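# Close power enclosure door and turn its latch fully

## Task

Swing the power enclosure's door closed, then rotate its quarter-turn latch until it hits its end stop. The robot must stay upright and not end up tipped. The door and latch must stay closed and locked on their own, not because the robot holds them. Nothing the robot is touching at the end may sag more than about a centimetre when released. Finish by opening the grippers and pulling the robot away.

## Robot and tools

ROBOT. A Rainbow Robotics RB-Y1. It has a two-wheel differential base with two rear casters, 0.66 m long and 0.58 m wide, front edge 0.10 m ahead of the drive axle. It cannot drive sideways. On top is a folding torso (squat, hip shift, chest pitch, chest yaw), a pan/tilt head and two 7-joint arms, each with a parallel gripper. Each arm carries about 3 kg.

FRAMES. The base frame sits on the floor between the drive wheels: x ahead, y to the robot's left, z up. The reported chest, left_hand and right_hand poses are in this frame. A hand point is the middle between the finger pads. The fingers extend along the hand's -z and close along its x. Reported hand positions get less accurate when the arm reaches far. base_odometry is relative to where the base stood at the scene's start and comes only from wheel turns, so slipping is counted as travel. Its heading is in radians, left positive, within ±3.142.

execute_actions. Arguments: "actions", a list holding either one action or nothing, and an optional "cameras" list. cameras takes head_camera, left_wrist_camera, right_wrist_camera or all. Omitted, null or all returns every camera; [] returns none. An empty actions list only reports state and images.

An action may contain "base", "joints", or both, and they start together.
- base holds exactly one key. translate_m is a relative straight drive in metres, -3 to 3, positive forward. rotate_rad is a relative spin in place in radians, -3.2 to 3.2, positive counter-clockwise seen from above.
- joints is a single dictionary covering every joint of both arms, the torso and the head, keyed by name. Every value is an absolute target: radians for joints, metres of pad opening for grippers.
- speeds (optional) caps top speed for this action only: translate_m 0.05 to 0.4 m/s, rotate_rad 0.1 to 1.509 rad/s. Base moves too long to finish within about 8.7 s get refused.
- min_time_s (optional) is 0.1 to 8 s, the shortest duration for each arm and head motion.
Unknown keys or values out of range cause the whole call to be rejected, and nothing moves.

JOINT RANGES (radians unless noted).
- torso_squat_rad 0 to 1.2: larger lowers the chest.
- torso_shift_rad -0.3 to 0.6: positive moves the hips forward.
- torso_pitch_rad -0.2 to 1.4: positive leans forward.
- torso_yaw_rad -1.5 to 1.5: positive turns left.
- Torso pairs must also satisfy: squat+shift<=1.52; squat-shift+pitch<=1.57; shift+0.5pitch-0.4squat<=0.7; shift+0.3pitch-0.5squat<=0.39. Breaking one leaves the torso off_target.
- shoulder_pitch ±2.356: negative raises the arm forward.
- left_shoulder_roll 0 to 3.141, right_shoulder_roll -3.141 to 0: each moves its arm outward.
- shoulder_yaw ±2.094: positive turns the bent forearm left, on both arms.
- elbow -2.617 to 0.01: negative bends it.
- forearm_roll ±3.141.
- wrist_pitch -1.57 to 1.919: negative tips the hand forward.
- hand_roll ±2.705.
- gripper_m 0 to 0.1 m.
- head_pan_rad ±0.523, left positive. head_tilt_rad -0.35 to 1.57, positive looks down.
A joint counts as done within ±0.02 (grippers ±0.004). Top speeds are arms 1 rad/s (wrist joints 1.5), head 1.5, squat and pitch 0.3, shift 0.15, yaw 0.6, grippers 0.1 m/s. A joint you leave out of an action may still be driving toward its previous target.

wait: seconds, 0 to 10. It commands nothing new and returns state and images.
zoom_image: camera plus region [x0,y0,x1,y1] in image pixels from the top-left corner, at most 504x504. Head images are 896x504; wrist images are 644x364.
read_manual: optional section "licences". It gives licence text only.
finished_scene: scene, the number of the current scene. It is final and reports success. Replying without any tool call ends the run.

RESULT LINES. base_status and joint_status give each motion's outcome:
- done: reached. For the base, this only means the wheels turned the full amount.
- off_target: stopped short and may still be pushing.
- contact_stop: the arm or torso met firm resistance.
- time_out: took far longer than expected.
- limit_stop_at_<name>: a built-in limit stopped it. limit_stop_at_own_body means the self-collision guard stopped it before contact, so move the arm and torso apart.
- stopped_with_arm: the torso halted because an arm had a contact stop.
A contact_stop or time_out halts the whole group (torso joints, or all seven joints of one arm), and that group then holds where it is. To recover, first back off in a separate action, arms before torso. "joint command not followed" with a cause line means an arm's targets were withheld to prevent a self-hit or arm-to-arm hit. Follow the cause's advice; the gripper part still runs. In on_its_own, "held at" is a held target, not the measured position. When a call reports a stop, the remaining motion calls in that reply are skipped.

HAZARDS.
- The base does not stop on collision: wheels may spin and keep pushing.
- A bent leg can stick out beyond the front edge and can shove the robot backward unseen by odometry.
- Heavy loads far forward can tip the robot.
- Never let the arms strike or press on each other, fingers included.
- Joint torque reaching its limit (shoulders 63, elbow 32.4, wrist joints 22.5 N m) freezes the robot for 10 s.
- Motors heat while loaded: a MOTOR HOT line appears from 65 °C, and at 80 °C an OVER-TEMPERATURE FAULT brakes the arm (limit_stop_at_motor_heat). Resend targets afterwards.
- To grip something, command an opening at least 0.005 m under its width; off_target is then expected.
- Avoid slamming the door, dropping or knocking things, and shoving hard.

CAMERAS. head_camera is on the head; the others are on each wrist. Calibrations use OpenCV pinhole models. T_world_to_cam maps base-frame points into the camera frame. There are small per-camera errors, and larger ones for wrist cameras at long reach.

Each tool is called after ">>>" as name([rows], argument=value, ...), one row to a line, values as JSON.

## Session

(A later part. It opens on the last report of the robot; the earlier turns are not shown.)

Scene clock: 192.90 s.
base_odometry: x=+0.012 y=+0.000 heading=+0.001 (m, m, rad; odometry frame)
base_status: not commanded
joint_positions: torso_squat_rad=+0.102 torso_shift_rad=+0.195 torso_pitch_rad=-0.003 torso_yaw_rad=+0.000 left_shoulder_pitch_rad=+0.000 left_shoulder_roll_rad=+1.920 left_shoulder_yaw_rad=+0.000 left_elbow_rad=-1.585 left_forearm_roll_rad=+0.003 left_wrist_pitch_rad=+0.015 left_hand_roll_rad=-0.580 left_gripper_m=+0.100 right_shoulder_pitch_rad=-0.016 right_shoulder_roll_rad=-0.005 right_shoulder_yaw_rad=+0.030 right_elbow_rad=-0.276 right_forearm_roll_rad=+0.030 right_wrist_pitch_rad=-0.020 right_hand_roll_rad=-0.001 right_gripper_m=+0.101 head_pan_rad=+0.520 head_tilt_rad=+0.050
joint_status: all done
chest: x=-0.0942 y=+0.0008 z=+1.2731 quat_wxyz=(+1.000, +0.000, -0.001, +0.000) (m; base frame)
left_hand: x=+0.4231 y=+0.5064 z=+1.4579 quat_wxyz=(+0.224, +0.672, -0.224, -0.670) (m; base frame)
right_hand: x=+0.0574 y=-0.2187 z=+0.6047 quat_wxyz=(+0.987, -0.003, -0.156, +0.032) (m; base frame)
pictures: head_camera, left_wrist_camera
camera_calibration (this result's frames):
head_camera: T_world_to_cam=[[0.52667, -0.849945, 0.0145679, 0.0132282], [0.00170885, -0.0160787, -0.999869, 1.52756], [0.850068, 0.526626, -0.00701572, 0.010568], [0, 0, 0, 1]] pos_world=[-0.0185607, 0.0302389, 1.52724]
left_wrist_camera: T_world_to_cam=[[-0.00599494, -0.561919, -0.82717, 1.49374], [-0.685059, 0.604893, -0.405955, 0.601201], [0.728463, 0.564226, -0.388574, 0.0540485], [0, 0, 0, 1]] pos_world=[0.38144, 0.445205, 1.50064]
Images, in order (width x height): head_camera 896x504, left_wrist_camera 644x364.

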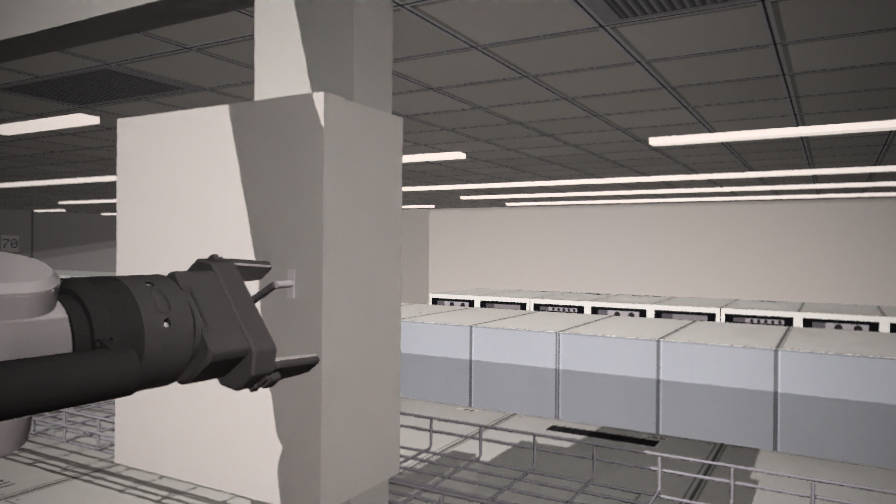

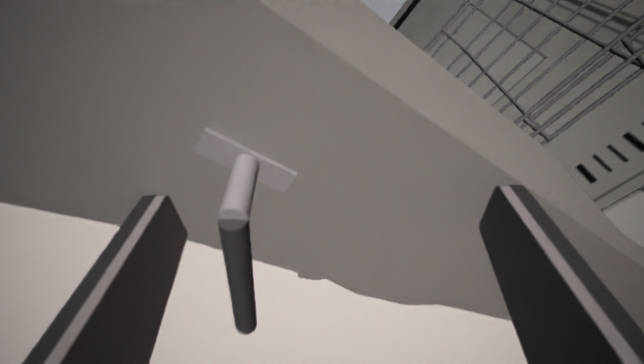

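>>> execute_actions([
  {"joints":{"left_shoulder_roll_rad":1.74,"left_hand_roll_rad":-0.45},"min_time_s":1.2},
], cameras=["left_wrist_camera","head_camera"])

Scene clock: 195.53 s.
base_odometry: x=+0.012 y=+0.000 heading=+0.001 (m, m, rad; odometry frame)
base_status: not commanded
joint_positions: torso_squat_rad=+0.102 torso_shift_rad=+0.194 torso_pitch_rad=-0.004 torso_yaw_rad=+0.000 left_shoulder_pitch_rad=-0.001 left_shoulder_roll_rad=+1.741 left_shoulder_yaw_rad=+0.001 left_elbow_rad=-1.585 left_forearm_roll_rad=+0.002 left_wrist_pitch_rad=+0.015 left_hand_roll_rad=-0.450 left_gripper_m=+0.100 right_shoulder_pitch_rad=-0.016 right_shoulder_roll_rad=-0.005 right_shoulder_yaw_rad=+0.030 right_elbow_rad=-0.276 right_forearm_roll_rad=+0.030 right_wrist_pitch_rad=-0.020 right_hand_roll_rad=-0.001 right_gripper_m=+0.101 head_pan_rad=+0.520 head_tilt_rad=+0.050
joint_status: all done
chest: x=-0.0947 y=+0.0007 z=+1.2732 quat_wxyz=(+1.000, +0.000, -0.002, +0.000) (m; base frame)
left_hand: x=+0.4227 y=+0.5201 z=+1.4075 quat_wxyz=(+0.324, +0.630, -0.325, -0.626) (m; base frame)
right_hand: x=+0.0575 y=-0.2187 z=+0.6048 quat_wxyz=(+0.987, -0.002, -0.157, +0.032) (m; base frame)
pictures: head_camera, left_wrist_camera
camera_calibration (this result's frames):
head_camera: T_world_to_cam=[[0.52675, -0.849893, 0.0147202, 0.0131517], [0.0024389, -0.0158062, -0.999872, 1.52766], [0.850017, 0.526719, -0.00625313, 0.0100102], [0, 0, 0, 1]] pos_world=[-0.0191623, 0.0300515, 1.52733]
left_wrist_camera: T_world_to_cam=[[-0.00403056, -0.786396, -0.61771, 1.28086], [-0.68251, 0.453633, -0.573059, 0.885003], [0.730865, 0.419283, -0.538551, 0.312485], [0, 0, 0, 1]] pos_world=[0.380802, 0.474777, 1.46665]
Images, in order (width x height): head_camera 896x504, left_wrist_camera 644x364.

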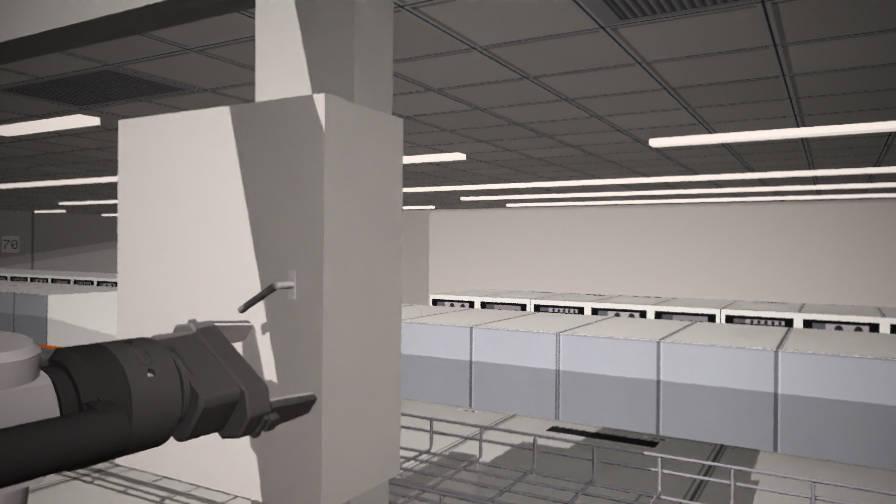

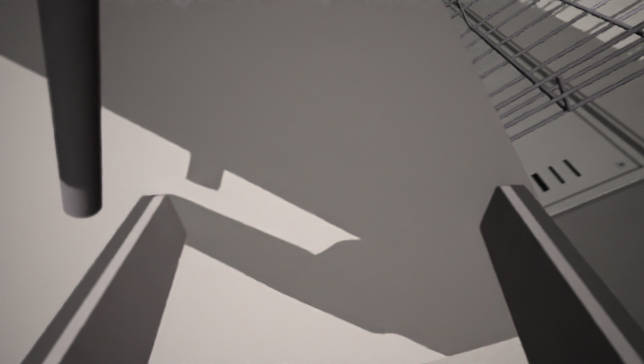

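>>> execute_actions([
  {"joints":{"torso_shift_rad":0.16}},
], cameras=[])

>>> execute_actions([
  {"joints":{"left_shoulder_roll_rad":1.92,"left_elbow_rad":-1.56,"left_wrist_pitch_rad":-0.01,"left_hand_roll_rad":-0.62}},
], cameras=[])

>>> execute_actions([
  {"joints":{"torso_shift_rad":0.225}},
], cameras=["left_wrist_camera","head_camera"])

Scene clock: 198.90 s.
base_odometry: x=+0.012 y=+0.000 heading=+0.000 (m, m, rad; odometry frame)
base_status: not commanded
joint_positions: torso_squat_rad=+0.102 torso_shift_rad=+0.160 torso_pitch_rad=-0.002 torso_yaw_rad=+0.000 left_shoulder_pitch_rad=+0.000 left_shoulder_roll_rad=+1.740 left_shoulder_yaw_rad=+0.000 left_elbow_rad=-1.585 left_forearm_roll_rad=+0.002 left_wrist_pitch_rad=+0.015 left_hand_roll_rad=-0.450 left_gripper_m=+0.100 right_shoulder_pitch_rad=-0.016 right_shoulder_roll_rad=-0.005 right_shoulder_yaw_rad=+0.030 right_elbow_rad=-0.276 right_forearm_roll_rad=+0.030 right_wrist_pitch_rad=-0.020 right_hand_roll_rad=-0.001 right_gripper_m=+0.101 head_pan_rad=+0.520 head_tilt_rad=+0.050
joint_status: all done
chest: x=-0.1178 y=+0.0007 z=+1.2774 quat_wxyz=(+1.000, +0.000, -0.001, +0.000) (m; base frame)
left_hand: x=+0.3998 y=+0.5201 z=+1.4097 quat_wxyz=(+0.325, +0.629, -0.325, -0.627) (m; base frame)
right_hand: x=+0.0335 y=-0.2188 z=+0.6089 quat_wxyz=(+0.987, -0.003, -0.156, +0.032) (m; base frame)
pictures: none
No camera images: the call's "cameras" was empty. Leave "cameras" out to get every camera's image.

Scene clock: 199.70 s.
base_odometry: x=+0.012 y=+0.000 heading=+0.000 (m, m, rad; odometry frame)
base_status: not commanded
joint_positions: torso_squat_rad=+0.102 torso_shift_rad=+0.160 torso_pitch_rad=-0.002 torso_yaw_rad=+0.000 left_shoulder_pitch_rad=+0.000 left_shoulder_roll_rad=+1.920 left_shoulder_yaw_rad=+0.000 left_elbow_rad=-1.560 left_forearm_roll_rad=+0.002 left_wrist_pitch_rad=-0.010 left_hand_roll_rad=-0.620 left_gripper_m=+0.100 right_shoulder_pitch_rad=-0.016 right_shoulder_roll_rad=-0.005 right_shoulder_yaw_rad=+0.030 right_elbow_rad=-0.276 right_forearm_roll_rad=+0.030 right_wrist_pitch_rad=-0.020 right_hand_roll_rad=-0.001 right_gripper_m=+0.101 head_pan_rad=+0.520 head_tilt_rad=+0.050
joint_status: all done
chest: x=-0.1178 y=+0.0008 z=+1.2774 quat_wxyz=(+1.000, +0.000, -0.001, +0.000) (m; base frame)
left_hand: x=+0.3990 y=+0.5122 z=+1.4643 quat_wxyz=(+0.211, +0.676, -0.211, -0.674) (m; base frame)
right_hand: x=+0.0335 y=-0.2188 z=+0.6089 quat_wxyz=(+0.987, -0.003, -0.156, +0.032) (m; base frame)
pictures: none
No camera images: the call's "cameras" was empty. Leave "cameras" out to get every camera's image.

Scene clock: 201.20 s.
base_odometry: x=+0.012 y=+0.000 heading=+0.001 (m, m, rad; odometry frame)
base_status: not commanded
joint_positions: torso_squat_rad=+0.103 torso_shift_rad=+0.208 torso_pitch_rad=-0.012 torso_yaw_rad=+0.003 left_shoulder_pitch_rad=+0.001 left_shoulder_roll_rad=+1.919 left_shoulder_yaw_rad=-0.001 left_elbow_rad=-1.560 left_forearm_roll_rad=+0.003 left_wrist_pitch_rad=-0.010 left_hand_roll_rad=-0.620 left_gripper_m=+0.099 right_shoulder_pitch_rad=-0.017 right_shoulder_roll_rad=-0.005 right_shoulder_yaw_rad=+0.030 right_elbow_rad=-0.276 right_forearm_roll_rad=+0.030 right_wrist_pitch_rad=-0.020 right_hand_roll_rad=-0.001 right_gripper_m=+0.101 head_pan_rad=+0.520 head_tilt_rad=+0.050
joint_status: torso_shift_rad contact_stop (moved +0.048 of +0.065)
chest: x=-0.0878 y=+0.0008 z=+1.2711 quat_wxyz=(+1.000, +0.000, -0.006, +0.002) (m; base frame)
left_hand: x=+0.4254 y=+0.5140 z=+1.4620 quat_wxyz=(+0.211, +0.679, -0.211, -0.671) (m; base frame)
right_hand: x=+0.0706 y=-0.2183 z=+0.6041 quat_wxyz=(+0.986, -0.002, -0.161, +0.034) (m; base frame)
pictures: head_camera, left_wrist_camera
camera_calibration (this result's frames):
head_camera: T_world_to_cam=[[0.529186, -0.848286, 0.0193209, 0.00400981], [0.0107894, -0.0160414, -0.999813, 1.52628], [0.848437, 0.529295, 0.000663627, -0.00476484], [0, 0, 0, 1]] pos_world=[-0.0145469, 0.0304071, 1.52592]
left_wrist_camera: T_world_to_cam=[[0.00239137, -0.528715, -0.848796, 1.51246], [-0.684021, 0.6183, -0.387066, 0.564909], [0.729459, 0.58152, -0.360173, -0.00118593], [0, 0, 0, 1]] pos_world=[0.383658, 0.451067, 1.502]
Images, in order (width x height): head_camera 896x504, left_wrist_camera 644x364.

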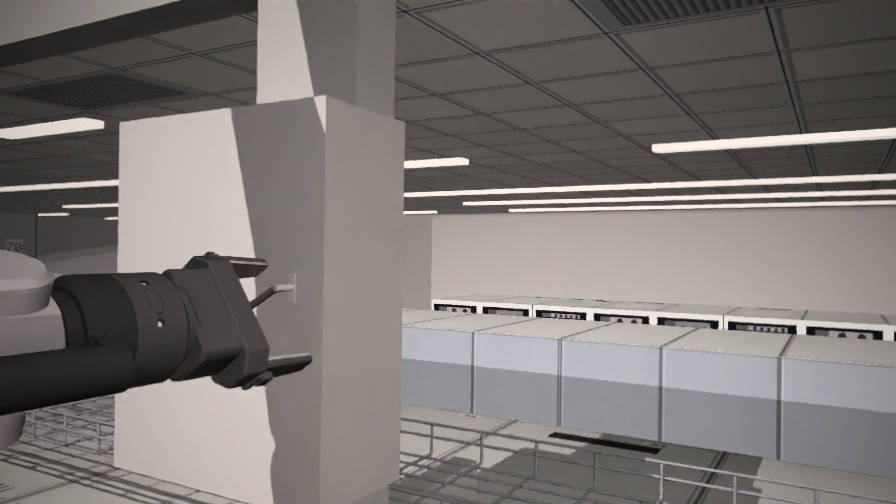

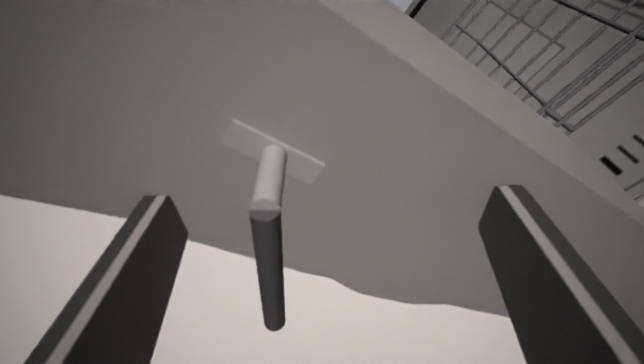

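>>> execute_actions([
  {"joints":{"torso_shift_rad":0.198,"torso_pitch_rad":0}},
], cameras=[])

>>> execute_actions([
  {"joints":{"left_shoulder_roll_rad":1.8,"left_elbow_rad":-1.67,"left_wrist_pitch_rad":0.1,"left_hand_roll_rad":-0.5},"min_time_s":1.2},
], cameras=["left_wrist_camera","head_camera"])

Scene clock: 210.93 s.
base_odometry: x=+0.012 y=+0.000 heading=+0.001 (m, m, rad; odometry frame)
base_status: not commanded
joint_positions: torso_squat_rad=+0.103 torso_shift_rad=+0.197 torso_pitch_rad=-0.002 torso_yaw_rad=+0.003 left_shoulder_pitch_rad=+0.000 left_shoulder_roll_rad=+1.920 left_shoulder_yaw_rad=+0.000 left_elbow_rad=-1.560 left_forearm_roll_rad=+0.003 left_wrist_pitch_rad=-0.010 left_hand_roll_rad=-0.620 left_gripper_m=+0.100 right_shoulder_pitch_rad=-0.017 right_shoulder_roll_rad=-0.005 right_shoulder_yaw_rad=+0.030 right_elbow_rad=-0.276 right_forearm_roll_rad=+0.030 right_wrist_pitch_rad=-0.020 right_hand_roll_rad=-0.001 right_gripper_m=+0.101 head_pan_rad=+0.520 head_tilt_rad=+0.050
joint_status: all done
chest: x=-0.0920 y=+0.0008 z=+1.2727 quat_wxyz=(+1.000, +0.000, -0.001, +0.001) (m; base frame)
left_hand: x=+0.4235 y=+0.5138 z=+1.4597 quat_wxyz=(+0.212, +0.676, -0.210, -0.674) (m; base frame)
right_hand: x=+0.0594 y=-0.2184 z=+0.6041 quat_wxyz=(+0.987, -0.002, -0.156, +0.034) (m; base frame)
pictures: none
No camera images: the call's "cameras" was empty. Leave "cameras" out to get every camera's image.

Scene clock: 212.13 s.
base_odometry: x=+0.012 y=+0.000 heading=+0.001 (m, m, rad; odometry frame)
base_status: not commanded
joint_positions: torso_squat_rad=+0.103 torso_shift_rad=+0.197 torso_pitch_rad=-0.002 torso_yaw_rad=+0.003 left_shoulder_pitch_rad=-0.008 left_shoulder_roll_rad=+1.830 left_shoulder_yaw_rad=+0.009 left_elbow_rad=-1.637 left_forearm_roll_rad=+0.002 left_wrist_pitch_rad=+0.072 left_hand_roll_rad=-0.535 left_gripper_m=+0.100 right_shoulder_pitch_rad=-0.017 right_shoulder_roll_rad=-0.005 right_shoulder_yaw_rad=+0.030 right_elbow_rad=-0.276 right_forearm_roll_rad=+0.030 right_wrist_pitch_rad=-0.020 right_hand_roll_rad=-0.001 right_gripper_m=+0.101 head_pan_rad=+0.520 head_tilt_rad=+0.050
joint_status: left_shoulder_roll_rad contact_stop_at_left_elbow_rad (moved -0.090 of -0.120); left_elbow_rad contact_stop (moved -0.078 of -0.110); left_wrist_pitch_rad contact_stop_at_left_elbow_rad (moved +0.082 of +0.110); left_hand_roll_rad contact_stop_at_left_elbow_rad (moved +0.085 of +0.120)
on_its_own: left_shoulder_roll_rad is held at +1.830, not at your +1.800, since a contact_stop; left_elbow_rad is held at -1.638, not at your -1.670, since a contact_stop; left_wrist_pitch_rad is held at +0.071, not at your +0.100, since a contact_stop; left_hand_roll_rad is held at -0.535, not at your -0.500, since a contact_stop
chest: x=-0.0923 y=+0.0007 z=+1.2727 quat_wxyz=(+1.000, +0.000, -0.001, +0.002) (m; base frame)
left_hand: x=+0.4250 y=+0.5014 z=+1.4364 quat_wxyz=(+0.267, +0.661, -0.270, -0.647) (m; base frame)
right_hand: x=+0.0594 y=-0.2183 z=+0.6041 quat_wxyz=(+0.987, -0.002, -0.156, +0.034) (m; base frame)
pictures: head_camera, left_wrist_camera
camera_calibration (this result's frames):
head_camera: T_world_to_cam=[[0.529093, -0.848449, 0.0139687, 0.0131417], [0.000880599, -0.0159126, -0.999873, 1.52707], [0.848563, 0.529038, -0.00767212, 0.00966715], [0, 0, 0, 1]] pos_world=[-0.0165011, 0.0303356, 1.52677]
left_wrist_camera: T_world_to_cam=[[0.0077095, -0.666914, -0.745095, 1.40212], [-0.678269, 0.54402, -0.493956, 0.750836], [0.734773, 0.509183, -0.448153, 0.15761], [0, 0, 0, 1]] pos_world=[0.382652, 0.446371, 1.48622]
Images, in order (width x height): head_camera 896x504, left_wrist_camera 644x364.

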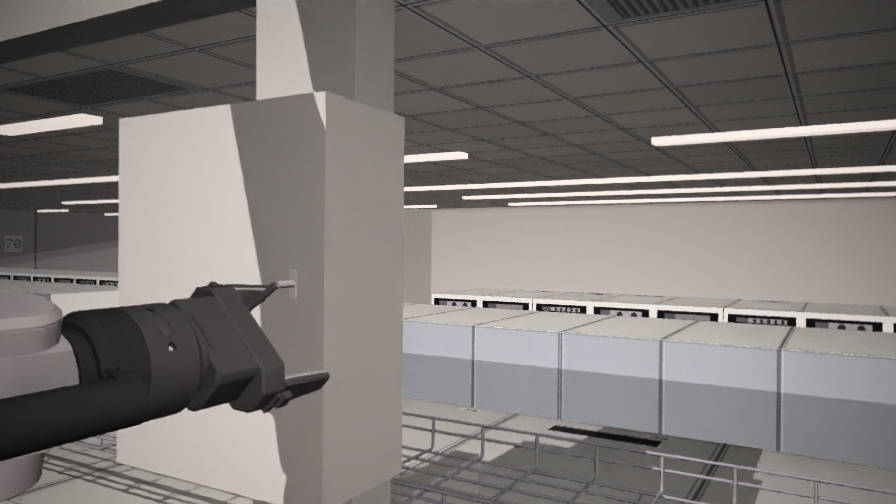

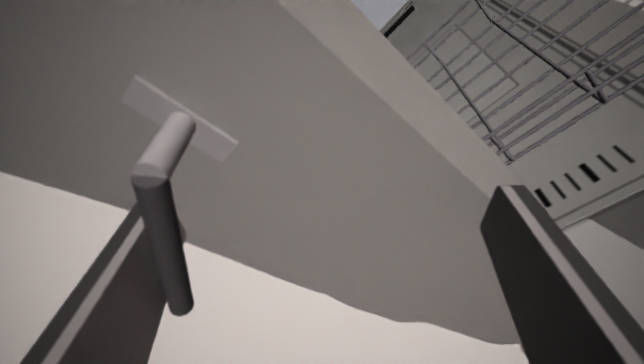

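In contact. Now use shoulder roll and torso yaw only.

>>> execute_actions([
  {"joints":{"left_shoulder_roll_rad":1.76,"torso_yaw_rad":-0.04,"torso_shift_rad":0.17},"min_time_s":1},
], cameras=["left_wrist_camera","head_camera"])

Scene clock: 215.00 s.
base_odometry: x=+0.012 y=+0.000 heading=+0.001 (m, m, rad; odometry frame)
base_status: not commanded
joint_positions: torso_squat_rad=+0.104 torso_shift_rad=+0.194 torso_pitch_rad=-0.005 torso_yaw_rad=+0.001 left_shoulder_pitch_rad=-0.013 left_shoulder_roll_rad=+1.764 left_shoulder_yaw_rad=+0.014 left_elbow_rad=-1.635 left_forearm_roll_rad=+0.001 left_wrist_pitch_rad=+0.073 left_hand_roll_rad=-0.535 left_gripper_m=+0.101 right_shoulder_pitch_rad=-0.016 right_shoulder_roll_rad=-0.005 right_shoulder_yaw_rad=+0.030 right_elbow_rad=-0.276 right_forearm_roll_rad=+0.030 right_wrist_pitch_rad=-0.020 right_hand_roll_rad=-0.001 right_gripper_m=+0.101 head_pan_rad=+0.520 head_tilt_rad=+0.050
joint_status: torso_shift_rad contact_stop (moved -0.003 of -0.027); torso_yaw_rad contact_stop (moved -0.002 of -0.043); the others done
on_its_own: torso_shift_rad is held at +0.195, not at your +0.170, since a contact_stop; torso_yaw_rad is held at +0.001, not at your -0.040, since a contact_stop; left_elbow_rad is held at -1.638, not at your -1.670, since a contact_stop; left_wrist_pitch_rad is held at +0.071, not at your +0.100, since a contact_stop; left_hand_roll_rad is held at -0.535, not at your -0.500, since a contact_stop
chest: x=-0.0955 y=+0.0004 z=+1.2731 quat_wxyz=(+1.000, +0.000, -0.003, +0.001) (m; base frame)
left_hand: x=+0.4226 y=+0.5044 z=+1.4257 quat_wxyz=(+0.286, +0.656, -0.294, -0.634) (m; base frame)
right_hand: x=+0.0578 y=-0.2184 z=+0.6048 quat_wxyz=(+0.987, -0.002, -0.157, +0.033) (m; base frame)
pictures: head_camera, left_wrist_camera
camera_calibration (this result's frames):
head_camera: T_world_to_cam=[[0.527401, -0.849483, 0.0150291, 0.0130348], [0.00403971, -0.0151818, -0.999877, 1.52777], [0.849607, 0.527397, -0.00457525, 0.00865853], [0, 0, 0, 1]] pos_world=[-0.0204027, 0.0297008, 1.52743]
left_wrist_camera: T_world_to_cam=[[0.0159524, -0.713958, -0.700007, 1.35206], [-0.669425, 0.512407, -0.537875, 0.817102], [0.742708, 0.477183, -0.469767, 0.19665], [0, 0, 0, 1]] pos_world=[0.379366, 0.452786, 1.47833]
Images, in order (width x height): head_camera 896x504, left_wrist_camera 644x364.

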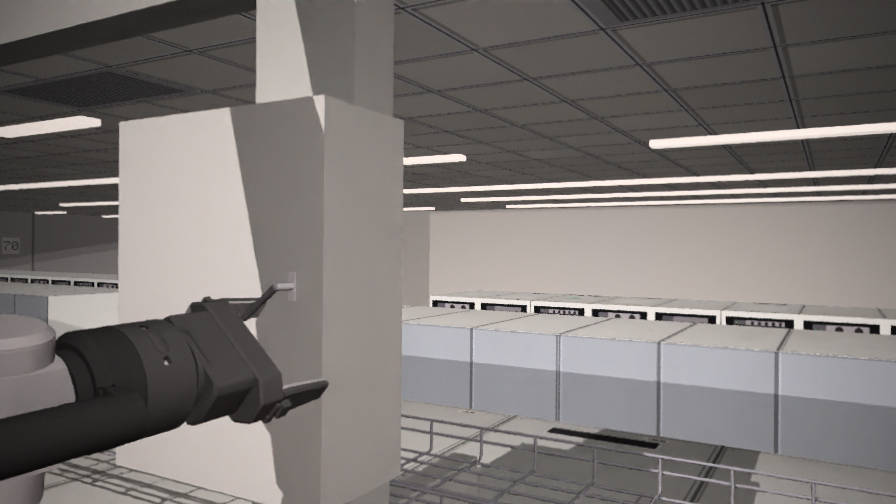

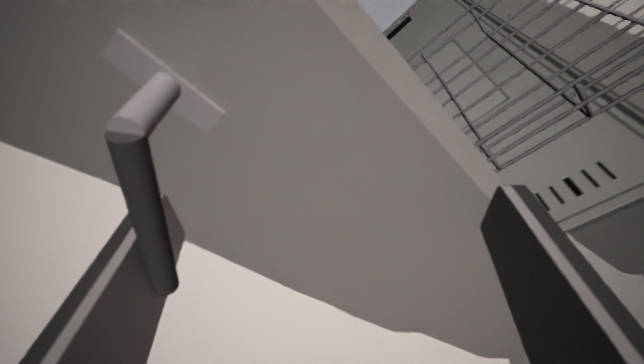

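>>> execute_actions([
  {"joints":{"left_shoulder_roll_rad":1.68,"left_hand_roll_rad":-0.45},"min_time_s":1},
], cameras=["left_wrist_camera","head_camera"])

Scene clock: 217.93 s.
base_odometry: x=+0.012 y=+0.000 heading=+0.001 (m, m, rad; odometry frame)
base_status: not commanded
joint_positions: torso_squat_rad=+0.104 torso_shift_rad=+0.194 torso_pitch_rad=-0.005 torso_yaw_rad=+0.001 left_shoulder_pitch_rad=-0.008 left_shoulder_roll_rad=+1.681 left_shoulder_yaw_rad=+0.009 left_elbow_rad=-1.638 left_forearm_roll_rad=+0.002 left_wrist_pitch_rad=+0.071 left_hand_roll_rad=-0.450 left_gripper_m=+0.100 right_shoulder_pitch_rad=-0.016 right_shoulder_roll_rad=-0.005 right_shoulder_yaw_rad=+0.030 right_elbow_rad=-0.276 right_forearm_roll_rad=+0.030 right_wrist_pitch_rad=-0.020 right_hand_roll_rad=-0.001 right_gripper_m=+0.101 head_pan_rad=+0.520 head_tilt_rad=+0.050
joint_status: all done
on_its_own: torso_shift_rad is held at +0.195, not at your +0.170, since a contact_stop; torso_yaw_rad is held at +0.001, not at your -0.040, since a contact_stop; left_elbow_rad is held at -1.638, not at your -1.670, since a contact_stop; left_wrist_pitch_rad is held at +0.071, not at your +0.100, since a contact_stop
chest: x=-0.0952 y=+0.0006 z=+1.2731 quat_wxyz=(+1.000, +0.000, -0.002, +0.001) (m; base frame)
left_hand: x=+0.4231 y=+0.5084 z=+1.3955 quat_wxyz=(+0.340, +0.625, -0.346, -0.611) (m; base frame)
right_hand: x=+0.0578 y=-0.2185 z=+0.6049 quat_wxyz=(+0.987, -0.002, -0.157, +0.033) (m; base frame)
pictures: head_camera, left_wrist_camera
camera_calibration (this result's frames):
head_camera: T_world_to_cam=[[0.527541, -0.849393, 0.0152174, 0.0128403], [0.0035392, -0.0157152, -0.99987, 1.52771], [0.849522, 0.527527, -0.00528422, 0.00926606], [0, 0, 0, 1]] pos_world=[-0.0200524, 0.0300266, 1.52737]
left_wrist_camera: T_world_to_cam=[[0.00458035, -0.821631, -0.570001, 1.21199], [-0.673721, 0.418688, -0.608934, 0.947778], [0.738972, 0.386811, -0.551632, 0.342], [0, 0, 0, 1]] pos_world=[0.380258, 0.4667, 1.45663]
Images, in order (width x height): head_camera 896x504, left_wrist_camera 644x364.

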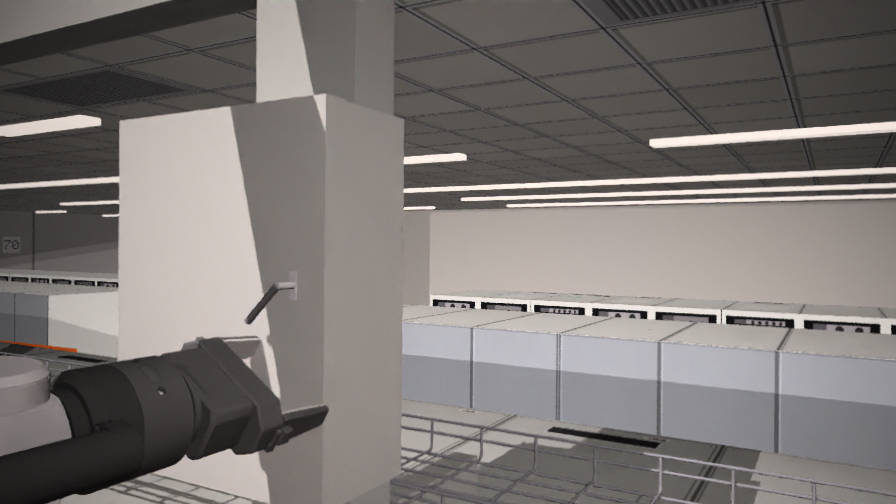

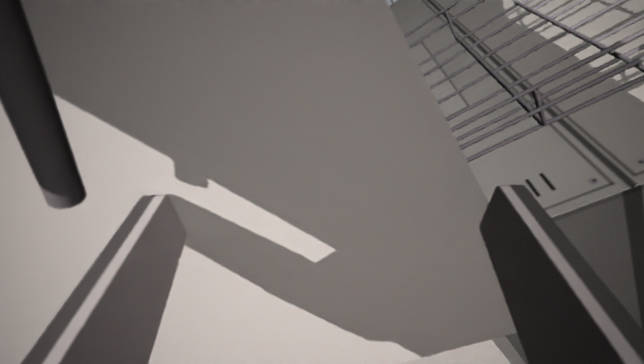

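>>> execute_actions([
  {"joints":{"torso_shift_rad":0.14,"torso_pitch_rad":0,"torso_yaw_rad":0}},
], cameras=[])

>>> execute_actions([
  {"joints":{"left_shoulder_roll_rad":1.89,"left_shoulder_pitch_rad":0,"left_shoulder_yaw_rad":0,"left_elbow_rad":-1.63,"left_wrist_pitch_rad":0.06,"left_hand_roll_rad":-0.12}},
], cameras=[])

>>> execute_actions([
  {"joints":{"torso_shift_rad":0.197}},
], cameras=["left_wrist_camera","head_camera"])

Scene clock: 222.73 s.
base_odometry: x=+0.012 y=+0.000 heading=+0.001 (m, m, rad; odometry frame)
base_status: not commanded
joint_positions: torso_squat_rad=+0.103 torso_shift_rad=+0.140 torso_pitch_rad=+0.000 torso_yaw_rad=+0.000 left_shoulder_pitch_rad=-0.007 left_shoulder_roll_rad=+1.680 left_shoulder_yaw_rad=+0.008 left_elbow_rad=-1.638 left_forearm_roll_rad=+0.002 left_wrist_pitch_rad=+0.071 left_hand_roll_rad=-0.450 left_gripper_m=+0.100 right_shoulder_pitch_rad=-0.016 right_shoulder_roll_rad=-0.005 right_shoulder_yaw_rad=+0.030 right_elbow_rad=-0.276 right_forearm_roll_rad=+0.030 right_wrist_pitch_rad=-0.020 right_hand_roll_rad=-0.001 right_gripper_m=+0.101 head_pan_rad=+0.520 head_tilt_rad=+0.050
joint_status: all done
on_its_own: left_elbow_rad is held at -1.638, not at your -1.670, since a contact_stop; left_wrist_pitch_rad is held at +0.071, not at your +0.100, since a contact_stop
chest: x=-0.1309 y=+0.0007 z=+1.2794 quat_wxyz=(+1.000, +0.000, +0.000, +0.000) (m; base frame)
left_hand: x=+0.3885 y=+0.5080 z=+1.3982 quat_wxyz=(+0.341, +0.623, -0.346, -0.614) (m; base frame)
right_hand: x=+0.0188 y=-0.2188 z=+0.6105 quat_wxyz=(+0.987, -0.002, -0.155, +0.032) (m; base frame)
pictures: none
No camera images: the call's "cameras" was empty. Leave "cameras" out to get every camera's image.

Scene clock: 223.57 s.
base_odometry: x=+0.012 y=+0.000 heading=+0.001 (m, m, rad; odometry frame)
base_status: not commanded
joint_positions: torso_squat_rad=+0.103 torso_shift_rad=+0.140 torso_pitch_rad=+0.000 torso_yaw_rad=+0.000 left_shoulder_pitch_rad=+0.000 left_shoulder_roll_rad=+1.890 left_shoulder_yaw_rad=+0.000 left_elbow_rad=-1.630 left_forearm_roll_rad=+0.002 left_wrist_pitch_rad=+0.060 left_hand_roll_rad=-0.120 left_gripper_m=+0.100 right_shoulder_pitch_rad=-0.016 right_shoulder_roll_rad=-0.005 right_shoulder_yaw_rad=+0.030 right_elbow_rad=-0.276 right_forearm_roll_rad=+0.030 right_wrist_pitch_rad=-0.020 right_hand_roll_rad=-0.001 right_gripper_m=+0.101 head_pan_rad=+0.520 head_tilt_rad=+0.050
joint_status: all done
chest: x=-0.1309 y=+0.0008 z=+1.2794 quat_wxyz=(+1.000, +0.000, +0.000, +0.000) (m; base frame)
left_hand: x=+0.3880 y=+0.4981 z=+1.4509 quat_wxyz=(+0.380, +0.597, -0.380, -0.596) (m; base frame)
right_hand: x=+0.0188 y=-0.2188 z=+0.6105 quat_wxyz=(+0.987, -0.003, -0.155, +0.032) (m; base frame)
pictures: none
No camera images: the call's "cameras" was empty. Leave "cameras" out to get every camera's image.

Scene clock: 224.73 s.
base_odometry: x=+0.012 y=+0.000 heading=+0.001 (m, m, rad; odometry frame)
base_status: not commanded
joint_positions: torso_squat_rad=+0.104 torso_shift_rad=+0.196 torso_pitch_rad=-0.002 torso_yaw_rad=+0.001 left_shoulder_pitch_rad=+0.001 left_shoulder_roll_rad=+1.890 left_shoulder_yaw_rad=-0.001 left_elbow_rad=-1.631 left_forearm_roll_rad=+0.002 left_wrist_pitch_rad=+0.060 left_hand_roll_rad=-0.120 left_gripper_m=+0.099 right_shoulder_pitch_rad=-0.016 right_shoulder_roll_rad=-0.005 right_shoulder_yaw_rad=+0.030 right_elbow_rad=-0.276 right_forearm_roll_rad=+0.030 right_wrist_pitch_rad=-0.020 right_hand_roll_rad=-0.001 right_gripper_m=+0.101 head_pan_rad=+0.520 head_tilt_rad=+0.050
joint_status: all done
chest: x=-0.0933 y=+0.0008 z=+1.2729 quat_wxyz=(+1.000, +0.000, -0.001, +0.000) (m; base frame)
left_hand: x=+0.4249 y=+0.4984 z=+1.4443 quat_wxyz=(+0.380, +0.597, -0.380, -0.596) (m; base frame)
right_hand: x=+0.0581 y=-0.2187 z=+0.6043 quat_wxyz=(+0.987, -0.003, -0.156, +0.033) (m; base frame)
pictures: head_camera, left_wrist_camera
camera_calibration (this result's frames):
head_camera: T_world_to_cam=[[0.527129, -0.849668, 0.0141611, 0.0132414], [0.00105483, -0.0160101, -0.999871, 1.52724], [0.849785, 0.527076, -0.00754311, 0.0104359], [0, 0, 0, 1]] pos_world=[-0.0174592, 0.0302015, 1.52693]
left_wrist_camera: T_world_to_cam=[[-0.00769097, -0.884855, -0.465803, 1.11778], [-0.685606, 0.343759, -0.641696, 1.07261], [0.727932, 0.314422, -0.609306, 0.495469], [0, 0, 0, 1]] pos_world=[0.383315, 0.464565, 1.51084]
Images, in order (width x height): head_camera 896x504, left_wrist_camera 644x364.

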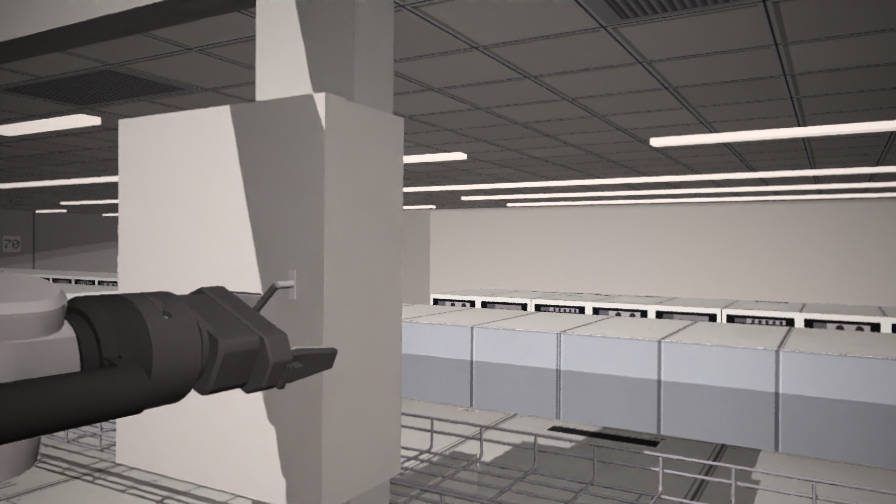

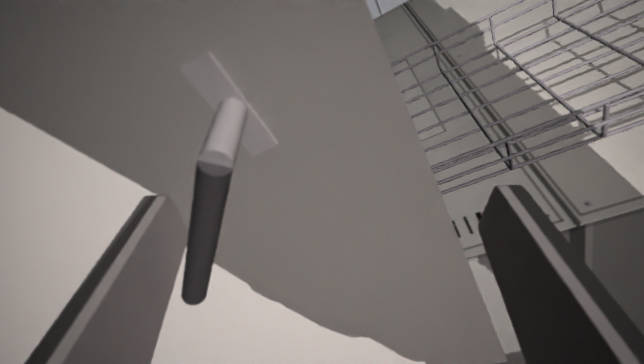

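>>> execute_actions([
  {"base":{"rotate_rad":-0.07},"speeds":{"rotate_rad":0.1},"joints":{"torso_shift_rad":0.15}},
], cameras=["left_wrist_camera","head_camera"])

Scene clock: 227.63 s.
base_odometry: x=+0.011 y=+0.000 heading=-0.064 (m, m, rad; odometry frame)
base_status: done
joint_positions: torso_squat_rad=+0.104 torso_shift_rad=+0.149 torso_pitch_rad=-0.002 torso_yaw_rad=+0.002 left_shoulder_pitch_rad=+0.001 left_shoulder_roll_rad=+1.889 left_shoulder_yaw_rad=-0.001 left_elbow_rad=-1.623 left_forearm_roll_rad=+0.002 left_wrist_pitch_rad=+0.063 left_hand_roll_rad=-0.120 left_gripper_m=+0.101 right_shoulder_pitch_rad=-0.016 right_shoulder_roll_rad=-0.005 right_shoulder_yaw_rad=+0.030 right_elbow_rad=-0.276 right_forearm_roll_rad=+0.030 right_wrist_pitch_rad=-0.020 right_hand_roll_rad=-0.001 right_gripper_m=+0.101 head_pan_rad=+0.520 head_tilt_rad=+0.050
joint_status: all done
chest: x=-0.1252 y=+0.0020 z=+1.2785 quat_wxyz=(+1.000, -0.001, -0.001, +0.001) (m; base frame)
left_hand: x=+0.3925 y=+0.5048 z=+1.4497 quat_wxyz=(+0.384, +0.599, -0.377, -0.593) (m; base frame)
right_hand: x=+0.0261 y=-0.2185 z=+0.6103 quat_wxyz=(+0.987, -0.003, -0.156, +0.033) (m; base frame)
pictures: head_camera, left_wrist_camera
camera_calibration (this result's frames):
head_camera: T_world_to_cam=[[0.527751, -0.849258, 0.0154833, 0.029423], [0.000804355, -0.0177288, -0.999843, 1.5328], [0.849399, 0.52768, -0.00867329, 0.0383913], [0, 0, 0, 1]] pos_world=[-0.0493705, 0.0319041, 1.53244]
left_wrist_camera: T_world_to_cam=[[0.00370064, -0.885797, -0.464058, 1.11915], [-0.688156, 0.334447, -0.643883, 1.06051], [0.725553, 0.321727, -0.608329, 0.516186], [0, 0, 0, 1]] pos_world=[0.351137, 0.470586, 1.51621]
Images, in order (width x height): head_camera 896x504, left_wrist_camera 644x364.

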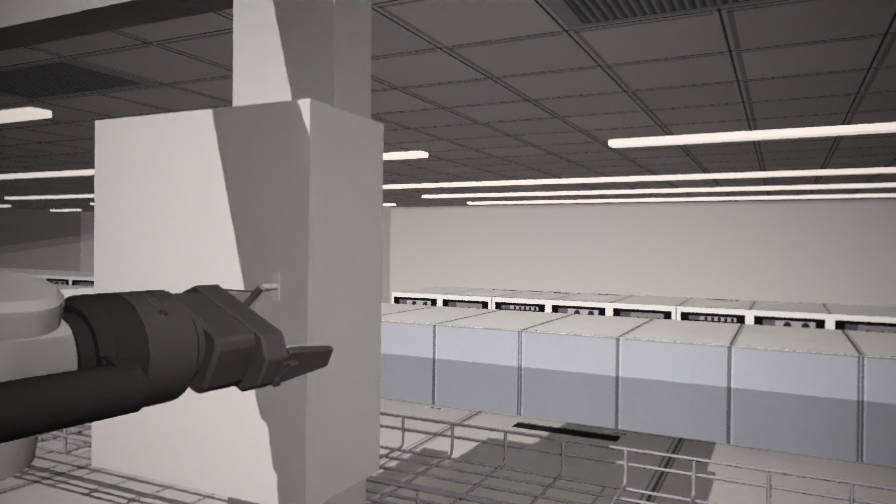

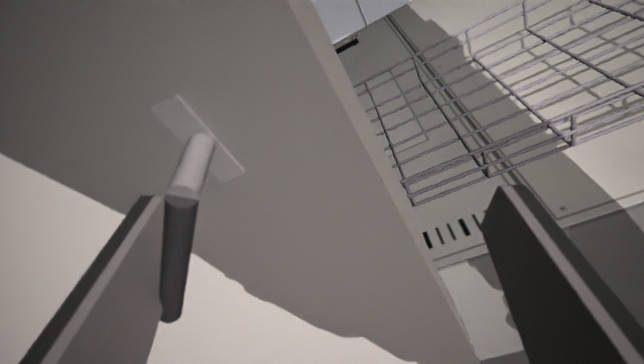

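>>> execute_actions([
  {"base":{"rotate_rad":-0.06},"speeds":{"rotate_rad":0.1},"joints":{"torso_shift_rad":0.112,"left_shoulder_roll_rad":1.83,"left_hand_roll_rad":0.0},"min_time_s":1},
], cameras=["left_wrist_camera","head_camera"])

Scene clock: 239.67 s.
TORQUE FAULT: left_elbow_rad reached its load limit. The robot stopped for 10 seconds, dropped its targets and accepts commands again. The stop added 9.3 s to the call and to motion_time.
base_odometry: x=+0.011 y=+0.000 heading=-0.068 (m, m, rad; odometry frame)
base_status: rotate_rad torque_fault (by the wheels' count: -0.004 of -0.060)
joint_positions: torso_squat_rad=+0.104 torso_shift_rad=+0.145 torso_pitch_rad=-0.004 torso_yaw_rad=+0.003 left_shoulder_pitch_rad=+0.002 left_shoulder_roll_rad=+1.888 left_shoulder_yaw_rad=-0.001 left_elbow_rad=-1.619 left_forearm_roll_rad=+0.002 left_wrist_pitch_rad=+0.066 left_hand_roll_rad=-0.117 left_gripper_m=+0.101 right_shoulder_pitch_rad=-0.016 right_shoulder_roll_rad=-0.005 right_shoulder_yaw_rad=+0.030 right_elbow_rad=-0.276 right_forearm_roll_rad=+0.030 right_wrist_pitch_rad=-0.020 right_hand_roll_rad=-0.001 right_gripper_m=+0.101 head_pan_rad=+0.520 head_tilt_rad=+0.050
joint_status: torso_shift_rad torque_fault (moved -0.004 of -0.037); left_shoulder_roll_rad torque_fault (moved -0.001 of -0.059); left_hand_roll_rad torque_fault (moved +0.003 of +0.120)
on_its_own: torso_shift_rad is held at +0.145, not at your +0.112, since a torque_fault; left_shoulder_roll_rad is held at +1.888, not at your +1.830, since a torque_fault; left_hand_roll_rad is held at -0.117, not at your +0.000, since a torque_fault
chest: x=-0.1284 y=+0.0015 z=+1.2788 quat_wxyz=(+1.000, -0.001, -0.002, +0.001) (m; base frame)
left_hand: x=+0.3882 y=+0.5078 z=+1.4517 quat_wxyz=(+0.387, +0.601, -0.377, -0.589) (m; base frame)
right_hand: x=+0.0242 y=-0.2183 z=+0.6107 quat_wxyz=(+0.987, -0.003, -0.157, +0.034) (m; base frame)
pictures: head_camera, left_wrist_camera
camera_calibration (this result's frames):
head_camera: T_world_to_cam=[[0.528933, -0.848516, 0.0158204, 0.0304363], [0.00252433, -0.0170685, -0.999851, 1.53341], [0.84866, 0.528894, -0.00688615, 0.0389548], [0, 0, 0, 1]] pos_world=[-0.053029, 0.0313956, 1.53296]
left_wrist_camera: T_world_to_cam=[[0.0125925, -0.887243, -0.46113, 1.11577], [-0.688359, 0.3268, -0.647583, 1.06718], [0.725261, 0.325577, -0.606627, 0.515273], [0, 0, 0, 1]] pos_world=[0.346849, 0.473442, 1.51818]
Images, in order (width x height): head_camera 896x504, left_wrist_camera 644x364.

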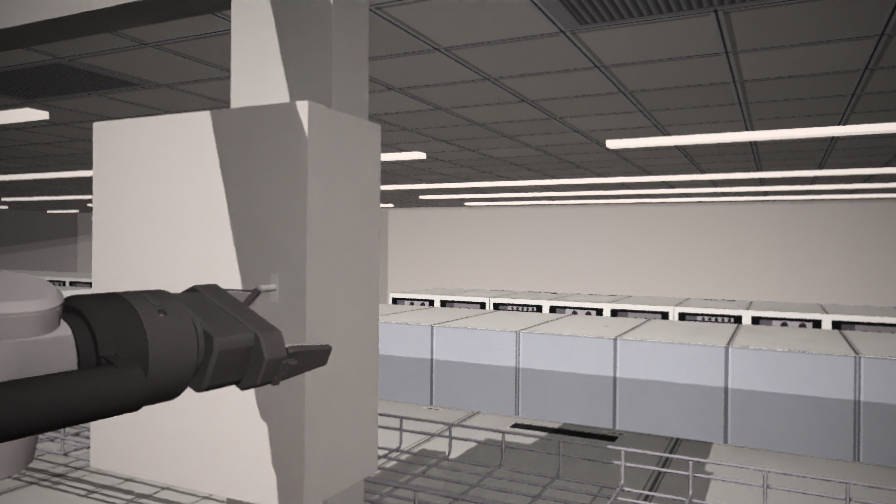

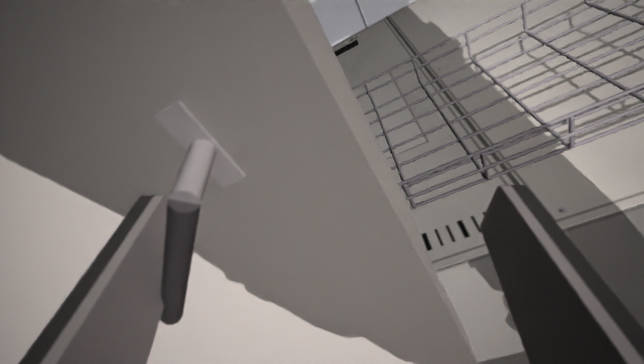

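>>> execute_actions([
  {"joints":{"left_elbow_rad":-1.56,"left_wrist_pitch_rad":0.0,"torso_shift_rad":0.145}},
], cameras=[])

>>> execute_actions([
  {"joints":{"left_shoulder_roll_rad":1.8,"left_hand_roll_rad":-0.1},"min_time_s":0.6},
], cameras=["left_wrist_camera","head_camera"])

Scene clock: 242.37 s.
base_odometry: x=+0.011 y=+0.000 heading=-0.068 (m, m, rad; odometry frame)
base_status: not commanded
joint_positions: torso_squat_rad=+0.104 torso_shift_rad=+0.145 torso_pitch_rad=-0.004 torso_yaw_rad=+0.003 left_shoulder_pitch_rad=+0.002 left_shoulder_roll_rad=+1.888 left_shoulder_yaw_rad=-0.001 left_elbow_rad=-1.560 left_forearm_roll_rad=+0.002 left_wrist_pitch_rad=+0.000 left_hand_roll_rad=-0.117 left_gripper_m=+0.100 right_shoulder_pitch_rad=-0.016 right_shoulder_roll_rad=-0.005 right_shoulder_yaw_rad=+0.030 right_elbow_rad=-0.276 right_forearm_roll_rad=+0.030 right_wrist_pitch_rad=-0.020 right_hand_roll_rad=-0.001 right_gripper_m=+0.101 head_pan_rad=+0.520 head_tilt_rad=+0.050
joint_status: all done
on_its_own: left_shoulder_roll_rad is held at +1.888, not at your +1.830, since a torque_fault; left_hand_roll_rad is held at -0.117, not at your +0.000, since a torque_fault
chest: x=-0.1286 y=+0.0009 z=+1.2789 quat_wxyz=(+1.000, -0.001, -0.002, +0.001) (m; base frame)
left_hand: x=+0.3867 y=+0.5196 z=+1.4563 quat_wxyz=(+0.385, +0.599, -0.378, -0.592) (m; base frame)
right_hand: x=+0.0238 y=-0.2184 z=+0.6105 quat_wxyz=(+0.987, -0.002, -0.157, +0.034) (m; base frame)
pictures: none
No camera images: the call's "cameras" was empty. Leave "cameras" out to get every camera's image.

Scene clock: 243.27 s.
base_odometry: x=+0.011 y=+0.000 heading=-0.068 (m, m, rad; odometry frame)
base_status: not commanded
joint_positions: torso_squat_rad=+0.104 torso_shift_rad=+0.145 torso_pitch_rad=-0.004 torso_yaw_rad=+0.003 left_shoulder_pitch_rad=+0.001 left_shoulder_roll_rad=+1.801 left_shoulder_yaw_rad=-0.001 left_elbow_rad=-1.560 left_forearm_roll_rad=+0.002 left_wrist_pitch_rad=+0.000 left_hand_roll_rad=-0.100 left_gripper_m=+0.100 right_shoulder_pitch_rad=-0.016 right_shoulder_roll_rad=-0.005 right_shoulder_yaw_rad=+0.030 right_elbow_rad=-0.276 right_forearm_roll_rad=+0.030 right_wrist_pitch_rad=-0.020 right_hand_roll_rad=-0.001 right_gripper_m=+0.101 head_pan_rad=+0.520 head_tilt_rad=+0.050
joint_status: all done
chest: x=-0.1288 y=+0.0008 z=+1.2789 quat_wxyz=(+1.000, +0.000, -0.002, +0.001) (m; base frame)
left_hand: x=+0.3865 y=+0.5267 z=+1.4307 quat_wxyz=(+0.415, +0.579, -0.409, -0.571) (m; base frame)
right_hand: x=+0.0238 y=-0.2184 z=+0.6106 quat_wxyz=(+0.987, -0.002, -0.157, +0.034) (m; base frame)
pictures: head_camera, left_wrist_camera
camera_calibration (this result's frames):
head_camera: T_world_to_cam=[[0.528578, -0.848751, 0.0150579, 0.0310001], [0.00262763, -0.0161025, -0.999867, 1.53348], [0.84888, 0.528548, -0.00628124, 0.0389019], [0, 0, 0, 1]] pos_world=[-0.0534384, 0.0304427, 1.53305]
left_wrist_camera: T_world_to_cam=[[0.00560305, -0.930261, -0.366856, 1.01339], [-0.686259, 0.263259, -0.678044, 1.12241], [0.727335, 0.255558, -0.636925, 0.577013], [0, 0, 0, 1]] pos_world=[0.344907, 0.499775, 1.50033]
Images, in order (width x height): head_camera 896x504, left_wrist_camera 644x364.

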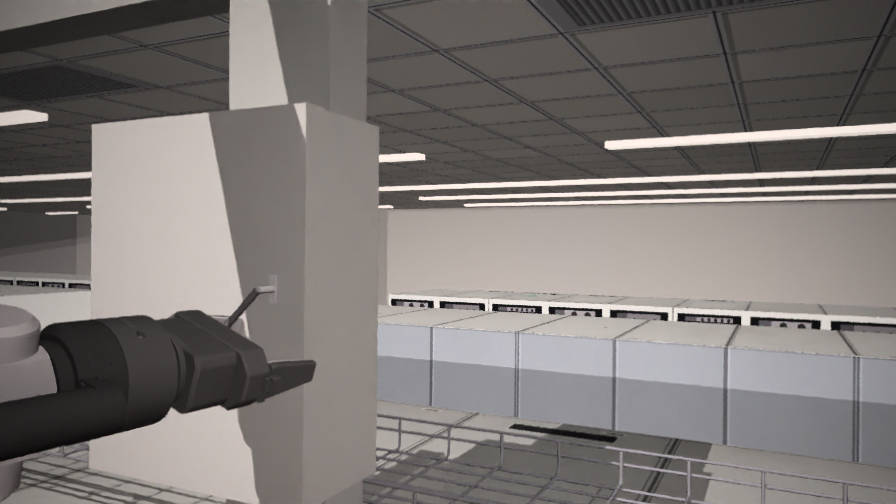

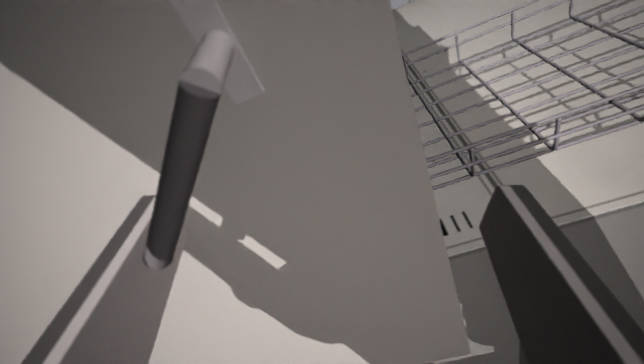

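>>> execute_actions([
  {"joints":{"left_elbow_rad":-1.66,"left_wrist_pitch_rad":0.1,"left_shoulder_roll_rad":1.81,"left_hand_roll_rad":-0.05,"torso_shift_rad":0.155},"min_time_s":1},
], cameras=["left_wrist_camera","head_camera"])

Scene clock: 255.27 s.
TORQUE FAULT: left_elbow_rad reached its load limit. The robot stopped for 10 seconds, dropped its targets and accepts commands again. The stop added 9.1 s to the call and to motion_time.
base_odometry: x=+0.011 y=+0.000 heading=-0.067 (m, m, rad; odometry frame)
base_status: not commanded
joint_positions: torso_squat_rad=+0.104 torso_shift_rad=+0.153 torso_pitch_rad=-0.006 torso_yaw_rad=+0.004 left_shoulder_pitch_rad=+0.002 left_shoulder_roll_rad=+1.806 left_shoulder_yaw_rad=+0.000 left_elbow_rad=-1.608 left_forearm_roll_rad=+0.002 left_wrist_pitch_rad=+0.060 left_hand_roll_rad=-0.073 left_gripper_m=+0.101 right_shoulder_pitch_rad=-0.016 right_shoulder_roll_rad=-0.005 right_shoulder_yaw_rad=+0.030 right_elbow_rad=-0.276 right_forearm_roll_rad=+0.030 right_wrist_pitch_rad=-0.020 right_hand_roll_rad=-0.001 right_gripper_m=+0.101 head_pan_rad=+0.520 head_tilt_rad=+0.050
joint_status: left_elbow_rad contact_stop (moved -0.048 of -0.100); left_wrist_pitch_rad contact_stop_at_left_elbow_rad (moved +0.060 of +0.100); left_hand_roll_rad contact_stop_at_left_elbow_rad (moved +0.027 of +0.050); the others done
on_its_own: left_elbow_rad is held at -1.612, not at your -1.660, since a contact_stop; left_wrist_pitch_rad is held at +0.058, not at your +0.100, since a contact_stop; left_hand_roll_rad is held at -0.073, not at your -0.050, since a contact_stop
chest: x=-0.1236 y=+0.0013 z=+1.2780 quat_wxyz=(+1.000, -0.001, -0.003, +0.002) (m; base frame)
left_hand: x=+0.3918 y=+0.5186 z=+1.4299 quat_wxyz=(+0.424, +0.578, -0.413, -0.562) (m; base frame)
right_hand: x=+0.0310 y=-0.2181 z=+0.6102 quat_wxyz=(+0.987, -0.003, -0.158, +0.034) (m; base frame)
pictures: head_camera, left_wrist_camera
camera_calibration (this result's frames):
head_camera: T_world_to_cam=[[0.529769, -0.847973, 0.0169209, 0.0264277], [0.00512261, -0.0167511, -0.999847, 1.53283], [0.848127, 0.529774, -0.00453036, 0.0318914], [0, 0, 0, 1]] pos_world=[-0.0489006, 0.0311913, 1.53229]
left_wrist_camera: T_world_to_cam=[[0.0200112, -0.938207, -0.345496, 0.973432], [-0.685899, 0.238539, -0.687489, 1.15387], [0.727421, 0.250733, -0.638742, 0.579746], [0, 0, 0, 1]] pos_world=[0.350236, 0.492677, 1.49989]
Images, in order (width x height): head_camera 896x504, left_wrist_camera 644x364.

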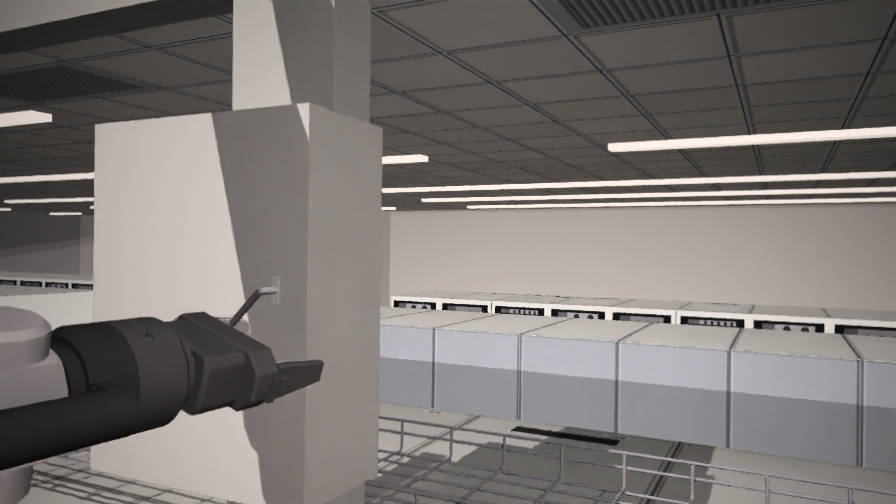

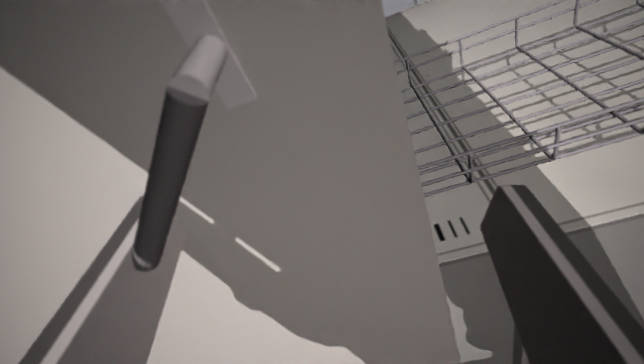

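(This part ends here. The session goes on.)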